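# Fold a napkin diagonally into a flat triangle

## Task

Fold the napkin along its diagonal, bringing one corner onto the opposite one, so it forms a low, flat triangle. All three points must be fully spread out and lie flat on the far side of the fold. The whole napkin must rest on the table without touching any arm base or its mounting parts. The two matched corners must end within roughly a thumb's width of each other. The carried corner may be set down or dropped into place. The task fails if the napkin is released by a gripper that is moving sideways fast enough to throw it, even if the other gripper then catches it. The fold must stay in place by itself, not only because the robot is holding it. At the end both arms, hands included, must be up in the air touching nothing during the last second after the scene has settled. A scene that never settles counts as failed.

## Robot and tools

Robot: two arms, left_arm and right_arm, each ending in a two-finger gripper. The fingers point along the gripper's own +z axis and close along its y axis. The reported end_effector_position is the point between the finger pads, about 1 cm behind the tips. The arm names are not image sides.

Frame: one shared scene frame in metres. The origin is on the table top midway between the arms. +x points out over the table, +z points up, and left_arm sits on the +y side. Arm bases may be tilted. Mounting plates and the metal frame behind the arms are fixed obstacles. A 'too close' message counts each plate and its side of the frame as part of that arm. Printed hand positions can be off from the true ones, more so at long reach.

Row format: every motion command is a row of 16 numbers, even when only one arm moves. The first 8 are for left_arm: x, y, z, qw, qx, qy, qz, opening. The next 8 are the same for right_arm. x, y, z is an absolute target position for that gripper in the scene frame, in metres. qw..qz is an absolute target orientation quaternion, w first. Opening runs from -1 (closed) to +1 (fully open, 0.093 m). To hold an arm still, repeat its last reported position and quaternion plus its wanted opening in every call. To keep an orientation fixed, resend the same quaternion rather than copying the drifted reported one.

execute_actions(actions): a list of actions run in order. Each action is a table of up to 15 rows, one row per 1/30 s step. A shorter table repeats its last row for the remaining steps. An empty list just returns the current state and images. A target more than 0.6 m from a gripper's current position, along any of that gripper's current axes, gets the action refused for both arms. If the first action fails that check, or any action is malformed, nothing in the call runs.

move(target, speed, blocking): target is one 16-number row of absolute poses. Each gripper travels a straight line toward its pose, taking the shorter rotation. Both paths finish together, within 0.5 to 10 s; longer paths stop short after 10 s. speed is the peak path speed in m/s, 0.002 to 0.5, default 0.25. Rotation is capped at twice that value in rad/s. Openings are sent at the start. Paths ignore obstacles and the other arm. Grippers lag, can stray from the line and can overshoot the speed, especially near full reach. Faster contact hits harder, and aiming further past a contact presses harder. With blocking=false the result comes after 0.5 s while motion continues. Until a result shows the move ended, further rows and moves are refused, so call wait or stop first. The result adds a 'move:' line giving how it ended: done, off_target, moving, held or fault. It also lists limits that acted: paced means the pose was clipped; held means a check blocked steps, after which the arm may jump faster. Each gripper's distance from its pose is also given. If only one arm is named, the other finished at rest.

wait(seconds): 0 to 10 s with arms holding their last command. It returns early if a running move ends. stop(): brakes a running move; it needs stopping room and the fingers keep moving. zoom_image(camera, region): enlarges [x0, y0, x1, y1] pixels (max 504x504) of one camera's latest image. Cameras are cam_head_left, cam_head_right, cam_high, cam_low, cam_left_wrist, cam_right_wrist, each 504x504. finished_scene(scene): ends the given scene number irreversibly and reports success.

Controller behaviour: at each step the commanded pose is clipped to within 70 mm and 16 degrees of the measured pose. Damped inverse kinematics then favours position over orientation. After an action the arm continues only up to its last clipped pose, so distant targets need further commands. Joint friction can leave the hand up to about 31 mm short, and smaller commands may do nothing. Elbows stop just short of straight. 'Hand target' lines show the pose each arm is now driving toward. A 'pose unreachable' line means a clearance check altered or blocked that arm's command. Joint ranges (rad) run from waist to wrist roll: -2.618..3.054, 0..3.142, 0..3.142, -1.571..1.571, -1.571..1.571, -2.094..2.094.

Grip readings: grip_measured is the finger motor position on the same -1..+1 scale. Pads meet near -0.94, and each mm of object width adds about 0.0208. Each gripper has a fixed reading bias of up to about 0.02. After contact the fingers stop but the motor keeps going toward the command, so the reading barely shows contact. Commanding further below the contact reading squeezes harder, up to roughly 50-62 N per pad. Thin cloth under 5 mm gets less force. Keep sending the closing number to keep holding. The last joint value is the opening in metres, floored at zero.

Hazards: do not let the arms collide or push each other hard. Avoid drops, slips, slams and hard pushes into the table. Never let go of the napkin while moving sideways fast. Holding loads heats motors. MOTOR HOT appears at 75 °C. At 90 °C that arm stops for 10 s. At 100 °C that arm goes limp and falls. These are reported as OVER-TEMPERATURE FAULT lines. The simulation keeps running while you compose replies, holding the last command. Finish with both grippers lifted clear of the napkin and everything else.

Each tool is called after ">>>" by a JSON object that holds its "name" and its "arguments", one argument or row to a line.

## Session

>>> {"name": "execute_actions", "arguments": {
  "actions": []
}}

Scene clock: 0.00 s.
left_arm: end_effector_position=(+0.3514, +0.4202, +0.1814) grip_measured=+1.000 end_effector_quat_wxyz=(+0.365, -0.085, +0.927, +0.024) | right_arm: end_effector_position=(+0.4120, -0.4418, +0.1829) grip_measured=+1.000 end_effector_quat_wxyz=(+0.368, +0.097, +0.924, -0.044)
Joint positions: left_arm=[0.096 0.964 0.5   0.115 0.077 0.097 0.093] | right_arm=[-0.127  0.96   0.497  0.127 -0.068 -0.104  0.093]
Joint velocities: left_arm=[ 0.022  0.012  0.017  0.037 -0.022 -0.022  0.   ] | right_arm=[-0.012 -0.002 -0.017  0.022  0.022 -0.081  0.   ]
Hand target (left_arm): +0.351, +0.420, +0.181; +0.365, -0.085, +0.927, +0.024
Hand target (right_arm): +0.412, -0.442, +0.183; +0.368, +0.097, +0.924, -0.044

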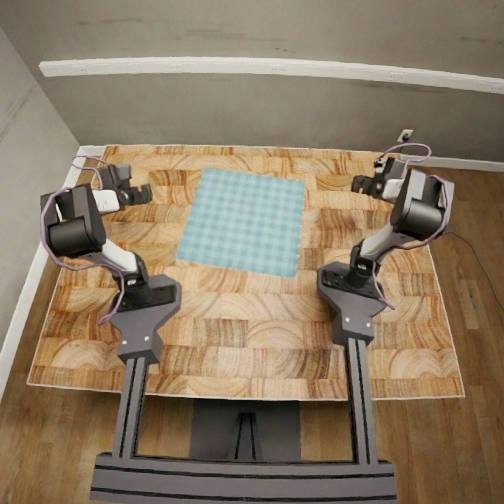

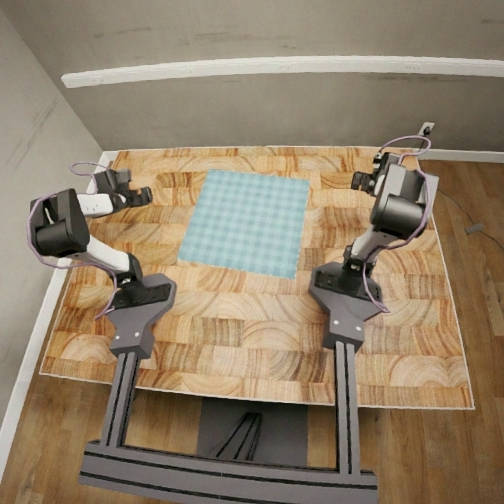

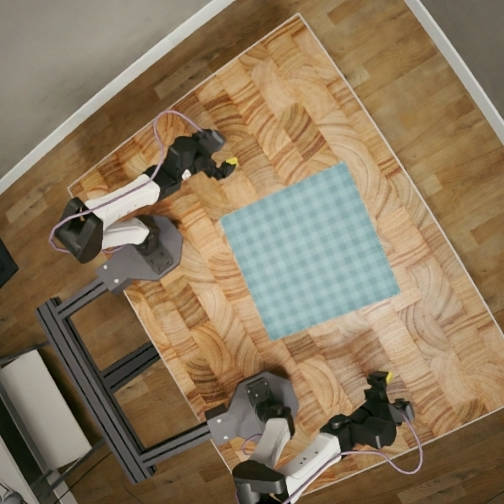

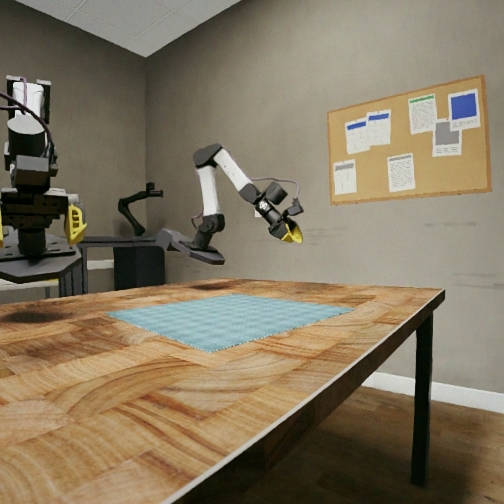

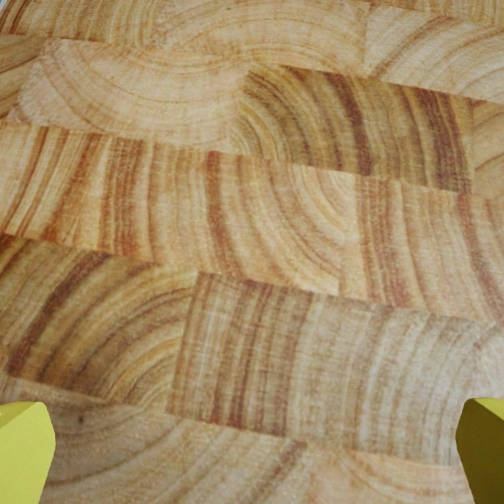

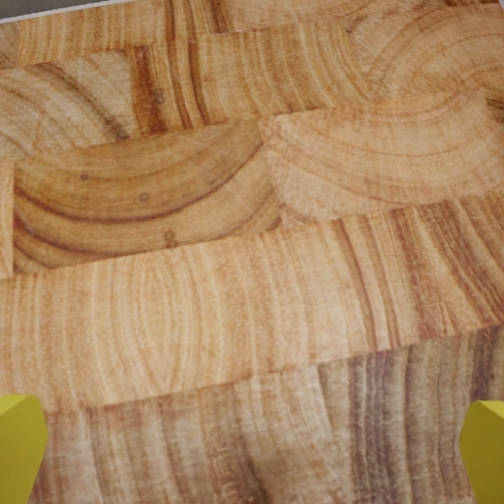

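>>> {"name": "zoom_image", "arguments": {
  "camera": "cam_high",
  "region": [200, 140, 420, 360]
}}

>>> {"name": "zoom_image", "arguments": {
  "camera": "cam_head_left",
  "region": [160, 150, 320, 310]
}}

Region (200, 140, 420, 360) of cam_high's 504x504 image, scaled by 2.291, with more detail than that image has.

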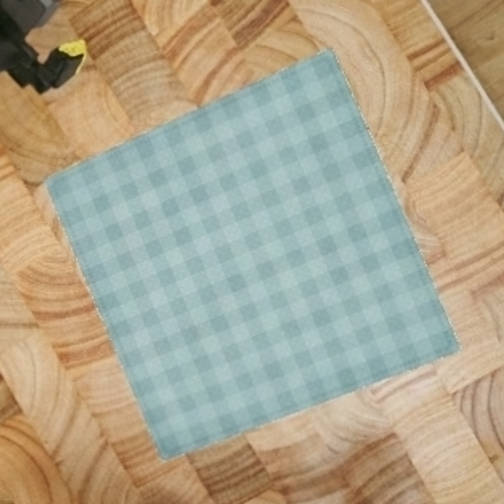

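Region (160, 150, 320, 310) of cam_head_left's 504x504 image, scaled by 3.150, with more detail than that image has.

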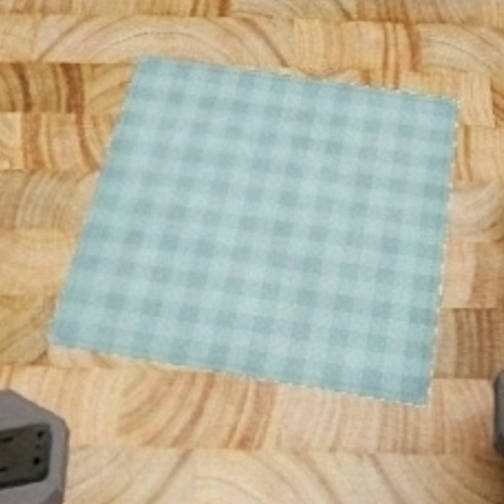

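>>> {"name": "move", "arguments": {
  "target": [0.3514,0.4202,0.1814,0.365,-0.085,0.927,0.024,1, 0.57,-0.27,0.10,0.259,0,0.966,0,0.2]
}}

Scene clock: 6.40 s.
left_arm: end_effector_position=(+0.3514, +0.4202, +0.1814) grip_measured=+1.000 end_effector_quat_wxyz=(+0.365, -0.085, +0.927, +0.024) | right_arm: end_effector_position=(+0.5690, -0.2755, +0.1018) grip_measured=+0.202 end_effector_quat_wxyz=(+0.268, -0.005, +0.963, -0.001)
Joint positions: left_arm=[0.096 0.964 0.5   0.115 0.077 0.097 0.093] | right_arm=[ 0.406  1.784  1.234 -0.043  0.287 -0.015  0.055]
Joint velocities: left_arm=[-0.002  0.002  0.012 -0.007  0.007 -0.051  0.   ] | right_arm=[-0.002 -0.002  0.007  0.022 -0.051 -0.007 -0.001]
Hand target (left_arm): +0.351, +0.420, +0.181; +0.365, -0.085, +0.927, +0.024
Hand target (right_arm): +0.570, -0.273, +0.098; +0.260, -0.005, +0.966, -0.004
Off the commanded pose (left_arm): 0.000 m, 0 deg.
Off the commanded pose (right_arm): 0.006 m, 1 deg.
move: done
camera_calibration (this result's frames):
cam_right_wrist: T_world_to_cam=[[0.0431176, -0.999028, 0.00918736, -0.302027], [-0.992629, -0.0438804, -0.112969, 0.603623], [0.113262, -0.00424869, -0.993556, 0.119892], [0, 0, 0, 1]] pos_world=[0.598617, -0.274737, 0.190084]

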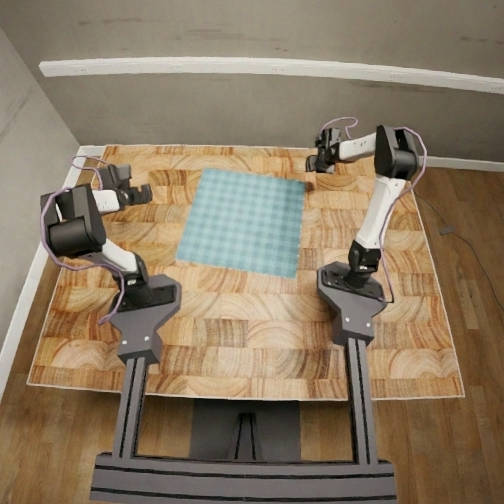

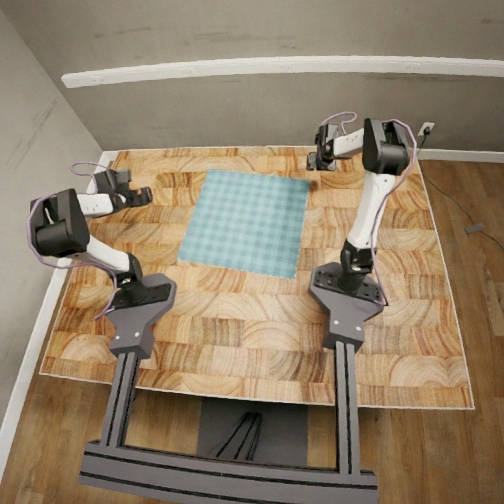

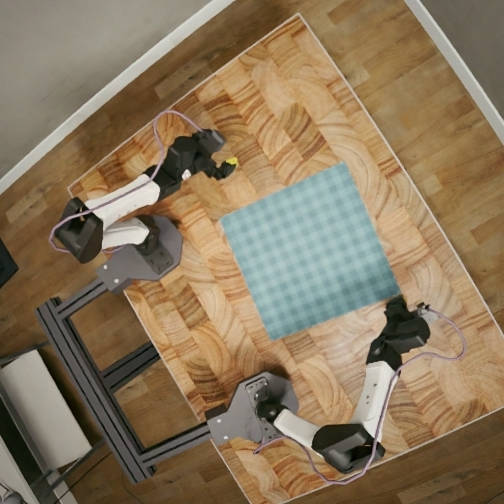

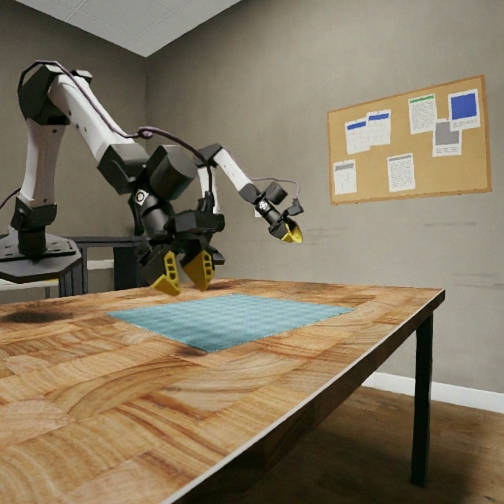

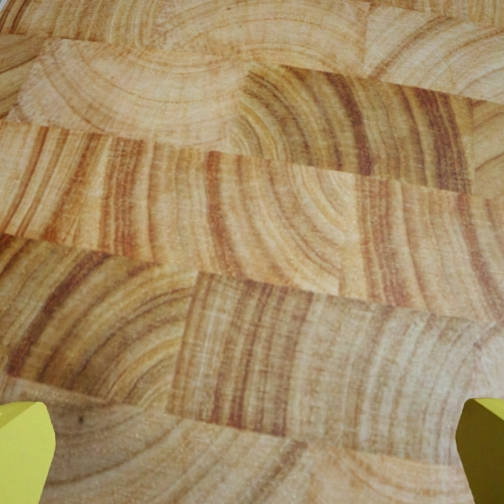

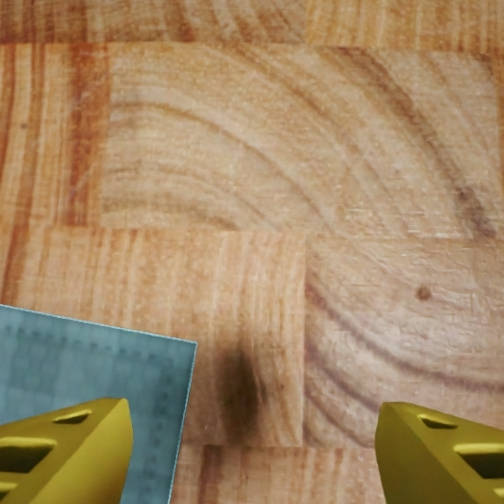

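>>> {"name": "move", "arguments": {
  "target": [0.3514,0.4202,0.1814,0.365,-0.085,0.927,0.024,1, 0.572,-0.243,0.04,0,-0.316,0.949,0,-0.2]
}}

Scene clock: 9.77 s.
left_arm: end_effector_position=(+0.3514, +0.4202, +0.1814) grip_measured=+1.000 end_effector_quat_wxyz=(+0.365, -0.085, +0.927, +0.024) | right_arm: end_effector_position=(+0.5749, -0.2482, +0.0451) grip_measured=-0.198 end_effector_quat_wxyz=(+0.011, -0.307, +0.952, +0.004)
Joint positions: left_arm=[0.096 0.964 0.5   0.115 0.077 0.097 0.093] | right_arm=[ 0.413  2.285  2.097 -0.947  0.24  -0.474  0.036]
Joint velocities: left_arm=[-0.012  0.002 -0.017  0.007 -0.022 -0.022  0.   ] | right_arm=[ 0.007 -0.012  0.002 -0.022 -0.007 -0.051  0.   ]
Hand target (left_arm): +0.351, +0.420, +0.181; +0.365, -0.085, +0.927, +0.024
Hand target (right_arm): +0.572, -0.244, +0.041; +0.002, -0.317, +0.949, +0.001
Off the commanded pose (left_arm): 0.000 m, 0 deg.
Off the commanded pose (right_arm): 0.008 m, 2 deg.
move: done
camera_calibration (this result's frames):
cam_right_wrist: T_world_to_cam=[[0.608861, -0.793178, -0.0125666, -0.547634], [-0.725916, -0.563478, 0.394384, 0.299131], [-0.319898, -0.231003, -0.91886, 0.252404], [0, 0, 0, 1]] pos_world=[0.63132, -0.207511, 0.107069]

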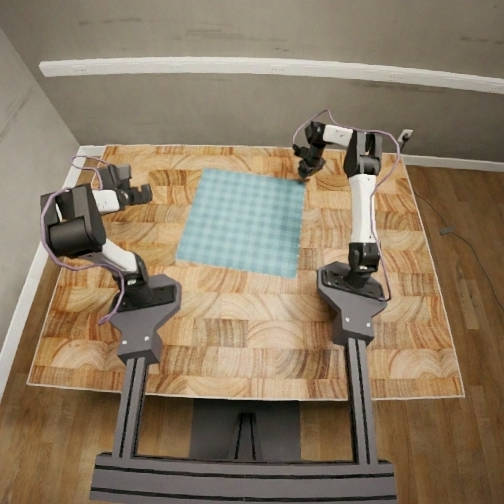

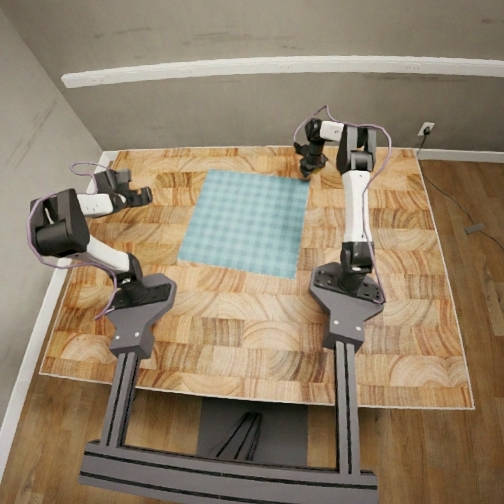

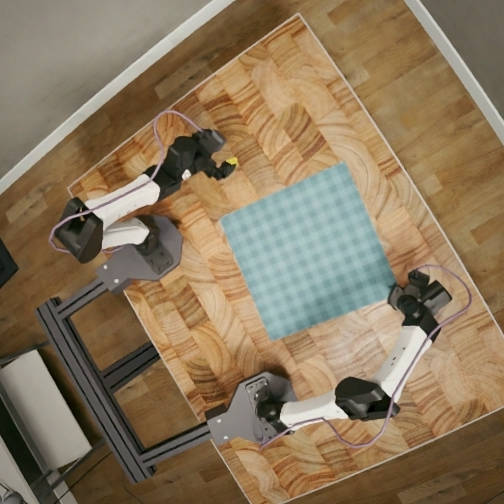

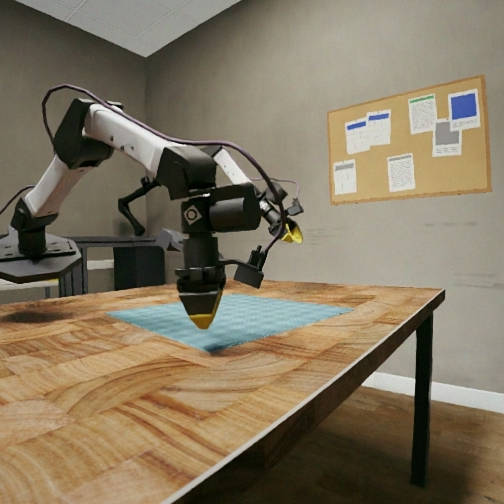

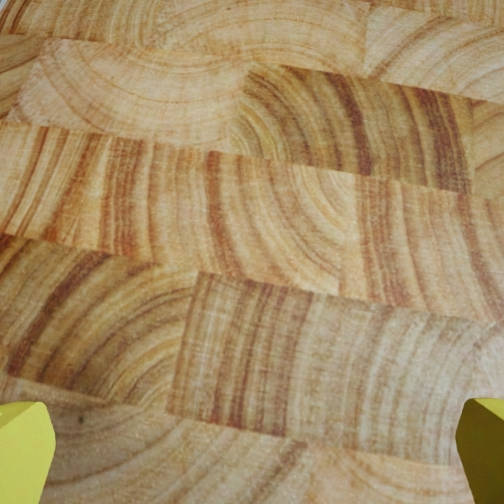

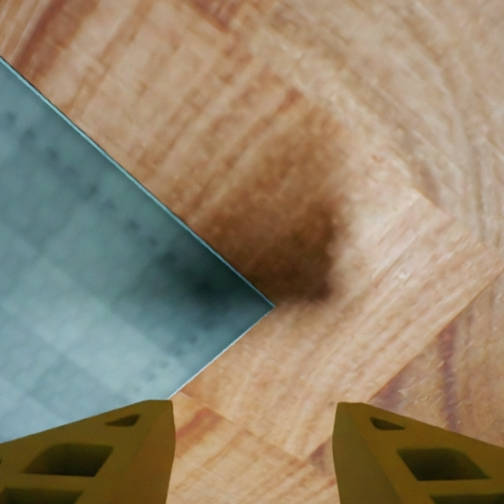

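>>> {"name": "move", "arguments": {
  "target": [0.3514,0.4202,0.1814,0.365,-0.085,0.927,0.024,1, 0.576,-0.236,0.006,0,-0.316,0.949,0,-0.2],
  "speed": 0.05
}}

Scene clock: 11.40 s.
left_arm: end_effector_position=(+0.3514, +0.4202, +0.1814) grip_measured=+1.000 end_effector_quat_wxyz=(+0.365, -0.085, +0.927, +0.024) | right_arm: end_effector_position=(+0.5689, -0.2402, +0.0099) grip_measured=-0.198 end_effector_quat_wxyz=(-0.008, -0.312, +0.950, +0.006)
Joint positions: left_arm=[0.096 0.964 0.5   0.115 0.077 0.097 0.093] | right_arm=[ 0.413  2.383  2.142 -0.935  0.241 -0.475  0.036]
Joint velocities: left_arm=[-0.007  0.002  0.002  0.007 -0.081  0.022  0.   ] | right_arm=[-0.027  0.007  0.012  0.007 -0.007 -0.051  0.001]
Hand target (left_arm): +0.351, +0.420, +0.181; +0.365, -0.085, +0.927, +0.024
Hand target (right_arm): +0.575, -0.236, +0.006; +0.000, -0.316, +0.949, +0.000
Off the commanded pose (left_arm): 0.000 m, 0 deg.
Off the commanded pose (right_arm): 0.009 m, 1 deg.
move: done
camera_calibration (this result's frames):
cam_right_wrist: T_world_to_cam=[[0.616636, -0.78665, -0.0306756, -0.540698], [-0.703788, -0.568306, 0.426276, 0.299057], [-0.352763, -0.241268, -0.904073, 0.236011], [0, 0, 0, 1]] pos_world=[0.627143, -0.198442, 0.0693042]

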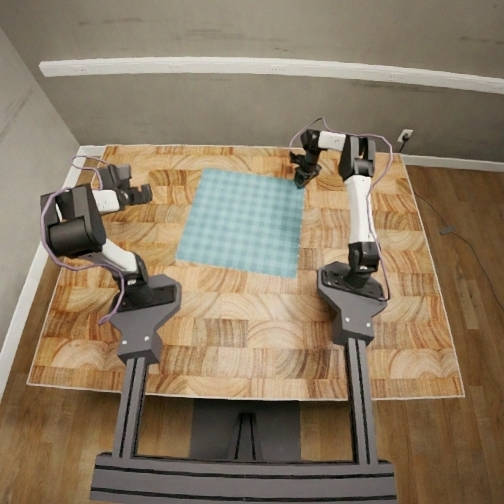

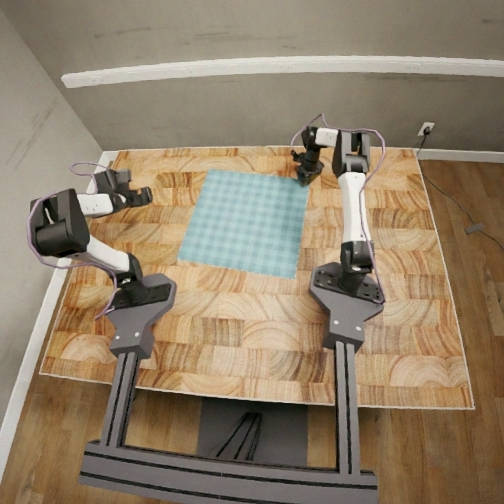

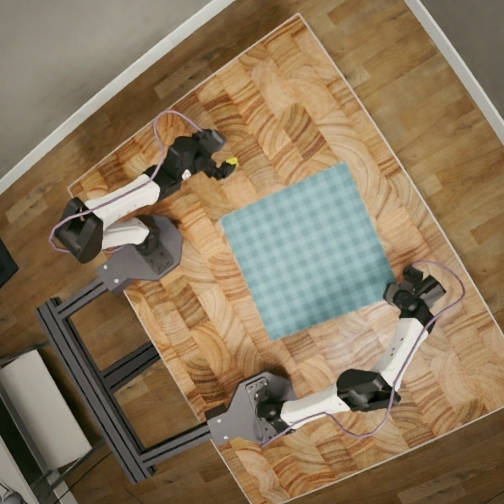

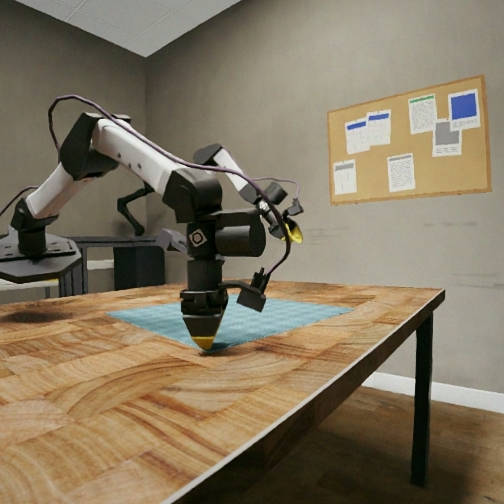

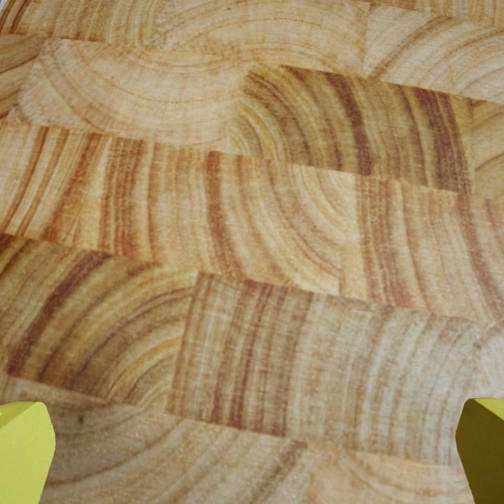

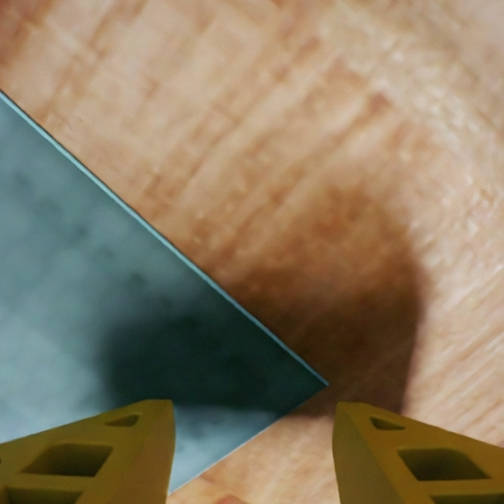

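>>> {"name": "execute_actions", "arguments": {
  "actions": [
    [[0.3514,0.4202,0.1814,0.365,-0.085,0.927,0.024,1, 0.578,-0.234,-0.002,0,-0.316,0.949,0,-0.2]],
    [[0.3514,0.4202,0.1814,0.365,-0.085,0.927,0.024,1, 0.578,-0.234,-0.002,0,-0.316,0.949,0,-0.3],[0.3514,0.4202,0.1814,0.365,-0.085,0.927,0.024,1, 0.578,-0.234,-0.002,0,-0.316,0.949,0,-0.3],[0.3514,0.4202,0.1814,0.365,-0.085,0.927,0.024,1, 0.578,-0.234,-0.002,0,-0.316,0.949,0,-0.3],[0.3514,0.4202,0.1814,0.365,-0.085,0.927,0.024,1, 0.578,-0.234,-0.002,0,-0.316,0.949,0,-0.4],[0.3514,0.4202,0.1814,0.365,-0.085,0.927,0.024,1, 0.578,-0.234,-0.002,0,-0.316,0.949,0,-0.4],[0.3514,0.4202,0.1814,0.365,-0.085,0.927,0.024,1, 0.578,-0.234,-0.002,0,-0.316,0.949,0,-0.4],[0.3514,0.4202,0.1814,0.365,-0.085,0.927,0.024,1, 0.578,-0.234,-0.002,0,-0.316,0.949,0,-0.5],[0.3514,0.4202,0.1814,0.365,-0.085,0.927,0.024,1, 0.578,-0.234,-0.002,0,-0.316,0.949,0,-0.5],[0.3514,0.4202,0.1814,0.365,-0.085,0.927,0.024,1, 0.578,-0.234,-0.002,0,-0.316,0.949,0,-0.5],[0.3514,0.4202,0.1814,0.365,-0.085,0.927,0.024,1, 0.578,-0.234,-0.002,0,-0.316,0.949,0,-0.6]]
  ]
}}

Scene clock: 13.13 s.
left_arm: end_effector_position=(+0.3514, +0.4202, +0.1814) grip_measured=+1.000 end_effector_quat_wxyz=(+0.365, -0.085, +0.927, +0.024) | right_arm: end_effector_position=(+0.5757, -0.2380, +0.0044) grip_measured=-0.597 end_effector_quat_wxyz=(-0.001, -0.311, +0.951, +0.005)
Joint positions: left_arm=[0.096 0.964 0.5   0.115 0.077 0.097 0.093] | right_arm=[ 0.413  2.413  2.18  -0.927  0.242 -0.476  0.017]
Joint velocities: left_arm=[-0.007 -0.012  0.007 -0.007  0.022 -0.037  0.   ] | right_arm=[-0.012 -0.002 -0.002  0.051 -0.007  0.066  0.   ]
Hand target (left_arm): +0.351, +0.420, +0.181; +0.365, -0.085, +0.927, +0.024
Hand target (right_arm): +0.578, -0.234, -0.002; +0.000, -0.316, +0.949, -0.000
Off the commanded pose (left_arm): 0.000 m, 0 deg.
Off the commanded pose (right_arm): 0.008 m, 1 deg.
camera_calibration (this result's frames):
cam_right_wrist: T_world_to_cam=[[0.614889, -0.788307, -0.0219721, -0.542745], [-0.711737, -0.566731, 0.415026, 0.312429], [-0.33962, -0.239556, -0.909544, 0.22689], [0, 0, 0, 1]] pos_world=[0.633152, -0.196433, 0.0647757]

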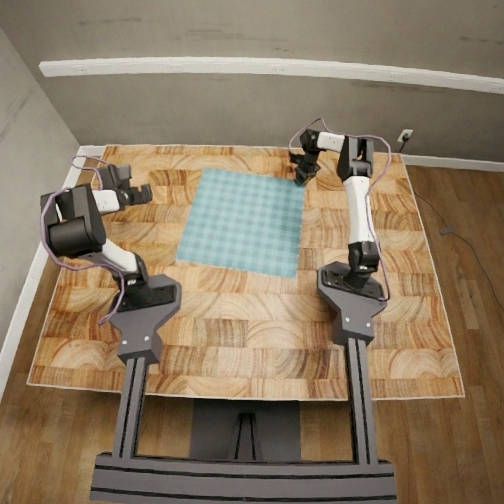

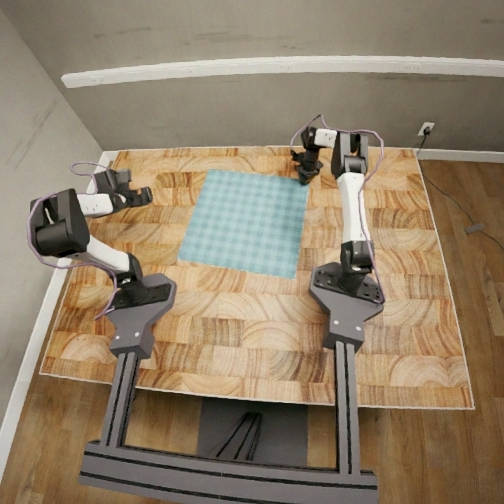

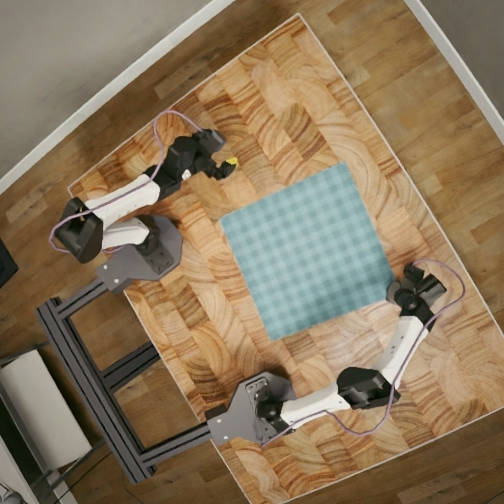

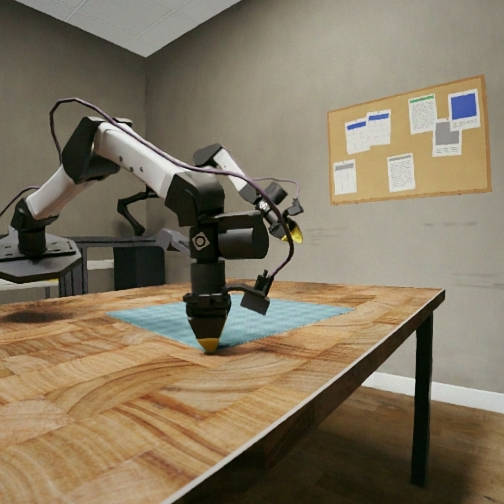

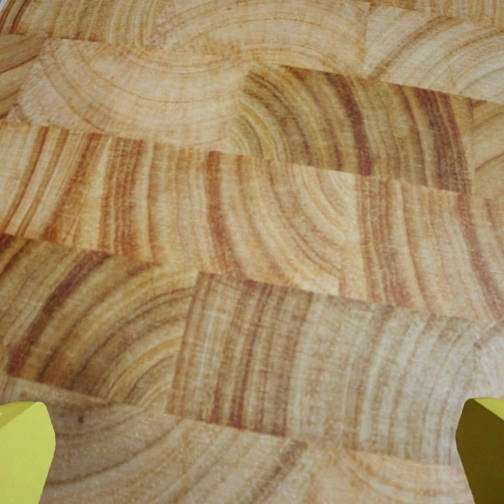

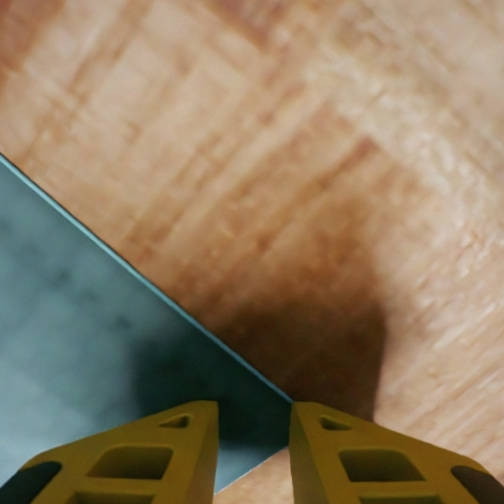

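>>> {"name": "execute_actions", "arguments": {
  "actions": [
    [[0.3514,0.4202,0.1814,0.365,-0.085,0.927,0.024,1, 0.574,-0.229,-0.002,0,-0.316,0.949,0,-0.1]],
    [[0.3514,0.4202,0.1814,0.365,-0.085,0.927,0.024,1, 0.574,-0.229,-0.014,0,-0.316,0.949,0,-0.1]]
  ]
}}

>>> {"name": "zoom_image", "arguments": {
  "camera": "cam_low",
  "region": [170, 300, 250, 380]
}}

Scene clock: 14.50 s.
left_arm: end_effector_position=(+0.3514, +0.4202, +0.1814) grip_measured=+1.000 end_effector_quat_wxyz=(+0.365, -0.085, +0.927, +0.024) | right_arm: end_effector_position=(+0.5785, -0.2331, +0.0033) grip_measured=-0.102 end_effector_quat_wxyz=(+0.007, -0.312, +0.950, +0.003)
Joint positions: left_arm=[0.096 0.964 0.5   0.115 0.077 0.097 0.093] | right_arm=[ 0.421  2.417  2.18  -0.909  0.246 -0.476  0.04 ]
Joint velocities: left_arm=[-0.022  0.017  0.002  0.007 -0.007 -0.081  0.   ] | right_arm=[-0.007  0.007  0.002  0.007  0.007 -0.022 -0.   ]
Hand target (left_arm): +0.351, +0.420, +0.181; +0.365, -0.085, +0.927, +0.024
Hand target (right_arm): +0.573, -0.229, -0.013; -0.000, -0.316, +0.949, -0.000
Off the commanded pose (left_arm): 0.000 m, 0 deg.
Off the commanded pose (right_arm): 0.018 m, 1 deg.
camera_calibration (this result's frames):
cam_right_wrist: T_world_to_cam=[[0.617969, -0.786073, -0.0142752, -0.54193], [-0.715986, -0.570185, 0.402807, 0.319376], [-0.324776, -0.238702, -0.915173, 0.219635], [0, 0, 0, 1]] pos_world=[0.634896, -0.191466, 0.0646207]

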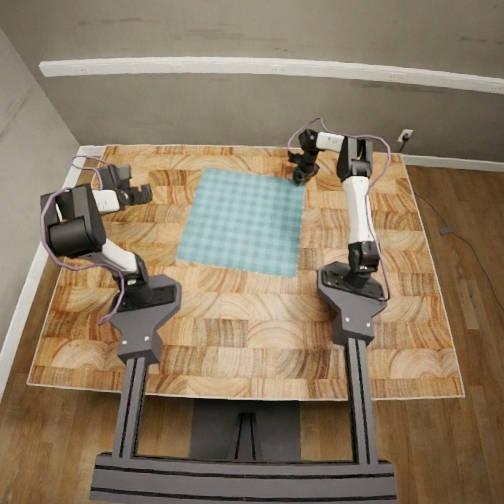

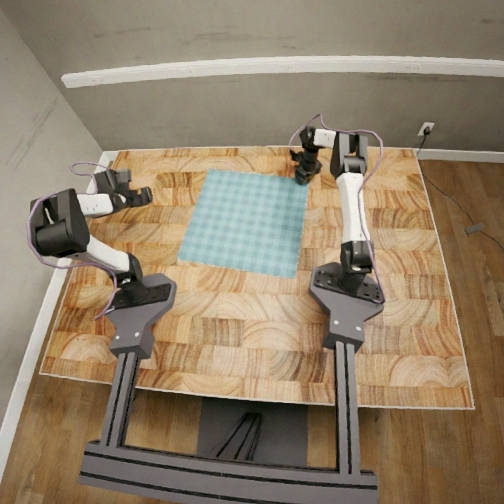

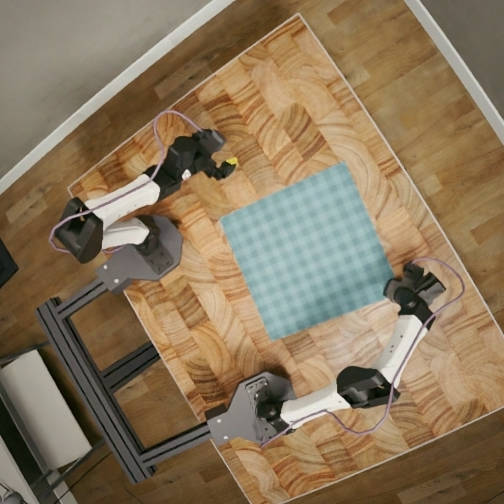

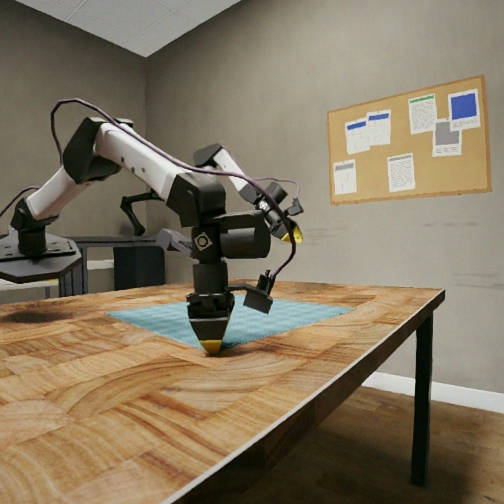

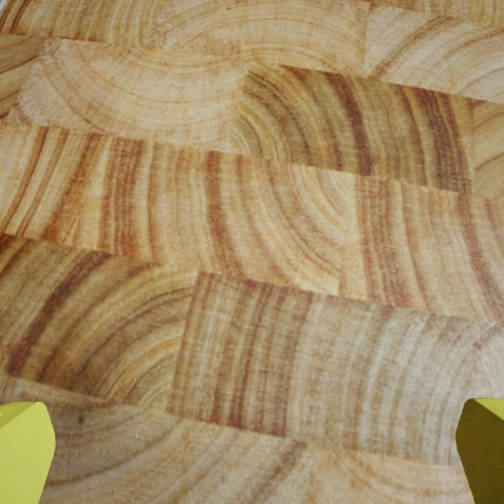

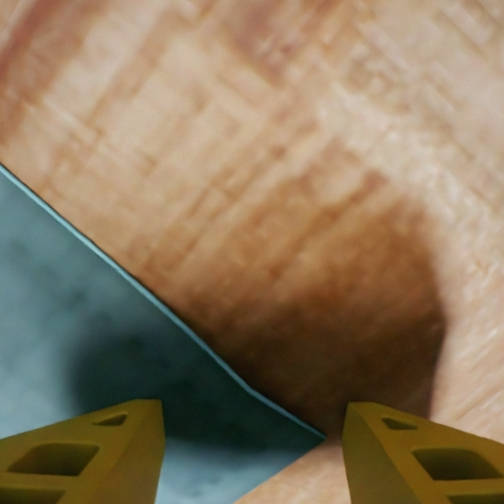

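Region (170, 300, 250, 380) of cam_low's 504x504 image, scaled by 6.300, with more detail than that image has.

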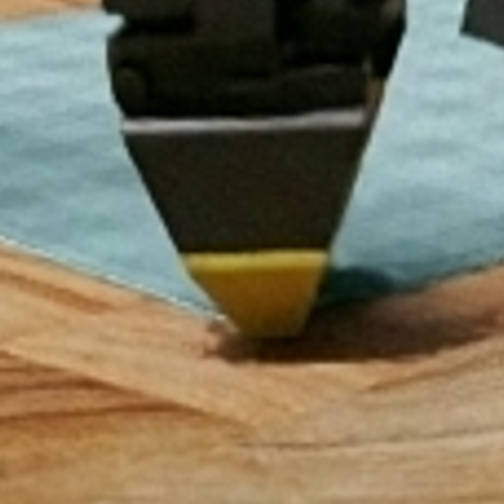

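In contact now. Close.

>>> {"name": "execute_actions", "arguments": {
  "actions": [
    [[0.3514,0.4202,0.1814,0.365,-0.085,0.927,0.024,1, 0.574,-0.229,-0.014,0,-0.316,0.949,0,-0.4]],
    [[0.3514,0.4202,0.1814,0.365,-0.085,0.927,0.024,1, 0.574,-0.229,-0.014,0,-0.316,0.949,0,-0.7]]
  ]
}}

Scene clock: 15.93 s.
left_arm: end_effector_position=(+0.3514, +0.4202, +0.1814) grip_measured=+1.000 end_effector_quat_wxyz=(+0.365, -0.085, +0.927, +0.024) | right_arm: end_effector_position=(+0.5790, -0.2323, +0.0035) grip_measured=-0.697 end_effector_quat_wxyz=(+0.008, -0.312, +0.950, +0.003)
Joint positions: left_arm=[0.096 0.964 0.5   0.115 0.077 0.097 0.093] | right_arm=[ 0.422  2.417  2.18  -0.906  0.246 -0.476  0.012]
Joint velocities: left_arm=[ 0.002  0.007 -0.022 -0.022 -0.037 -0.022  0.   ] | right_arm=[-0.002  0.007 -0.002 -0.022 -0.007  0.037  0.   ]
Hand target (left_arm): +0.351, +0.420, +0.181; +0.365, -0.085, +0.927, +0.024
Hand target (right_arm): +0.573, -0.229, -0.013; -0.000, -0.316, +0.949, +0.000
Off the commanded pose (left_arm): 0.000 m, 0 deg.
Off the commanded pose (right_arm): 0.018 m, 1 deg.
camera_calibration (this result's frames):
cam_right_wrist: T_world_to_cam=[[0.61835, -0.785781, -0.0138138, -0.541755], [-0.716661, -0.570997, 0.400449, 0.320303], [-0.322553, -0.237718, -0.916215, 0.219059], [0, 0, 0, 1]] pos_world=[0.635201, -0.190735, 0.0649557]

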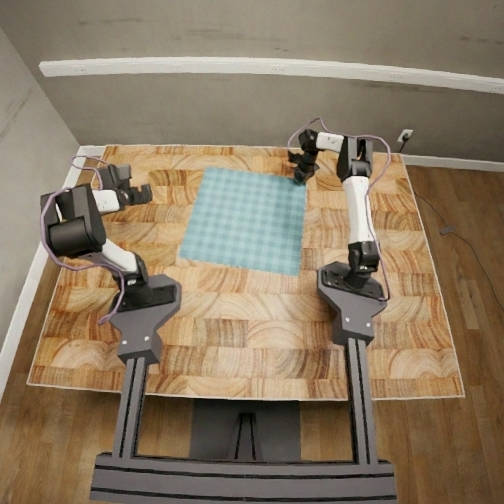

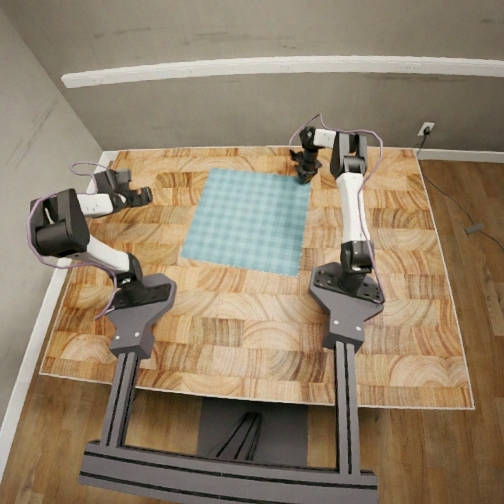

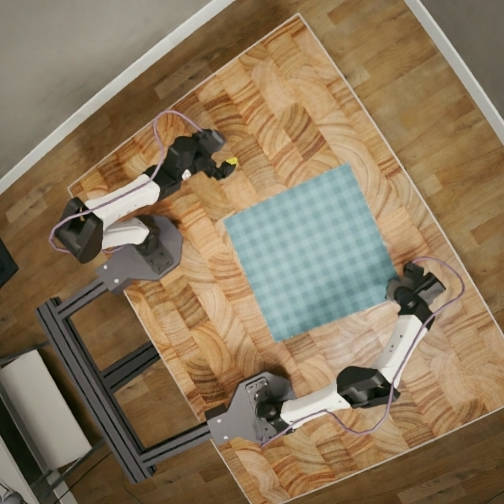

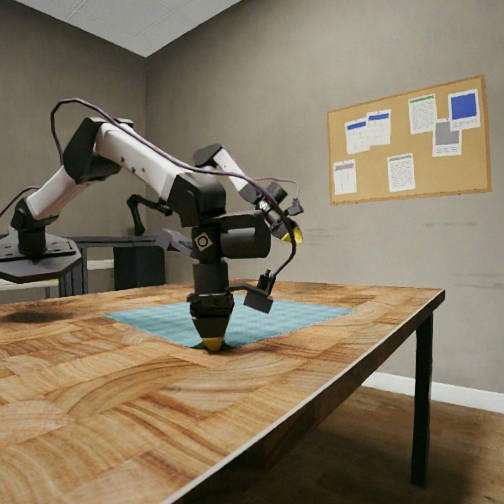

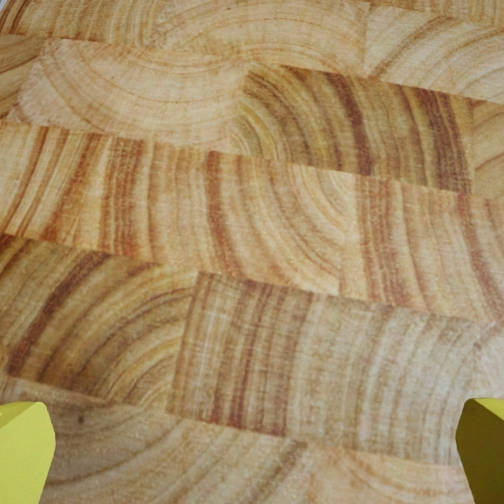

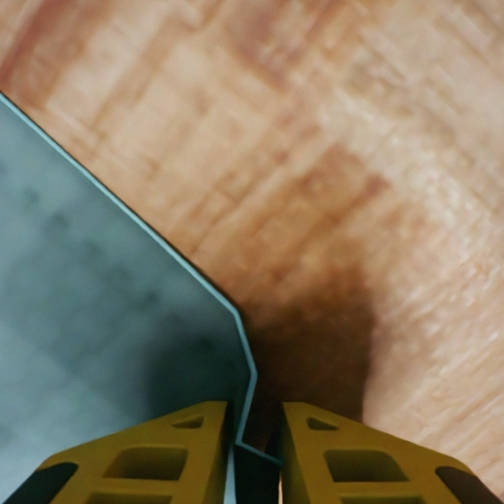

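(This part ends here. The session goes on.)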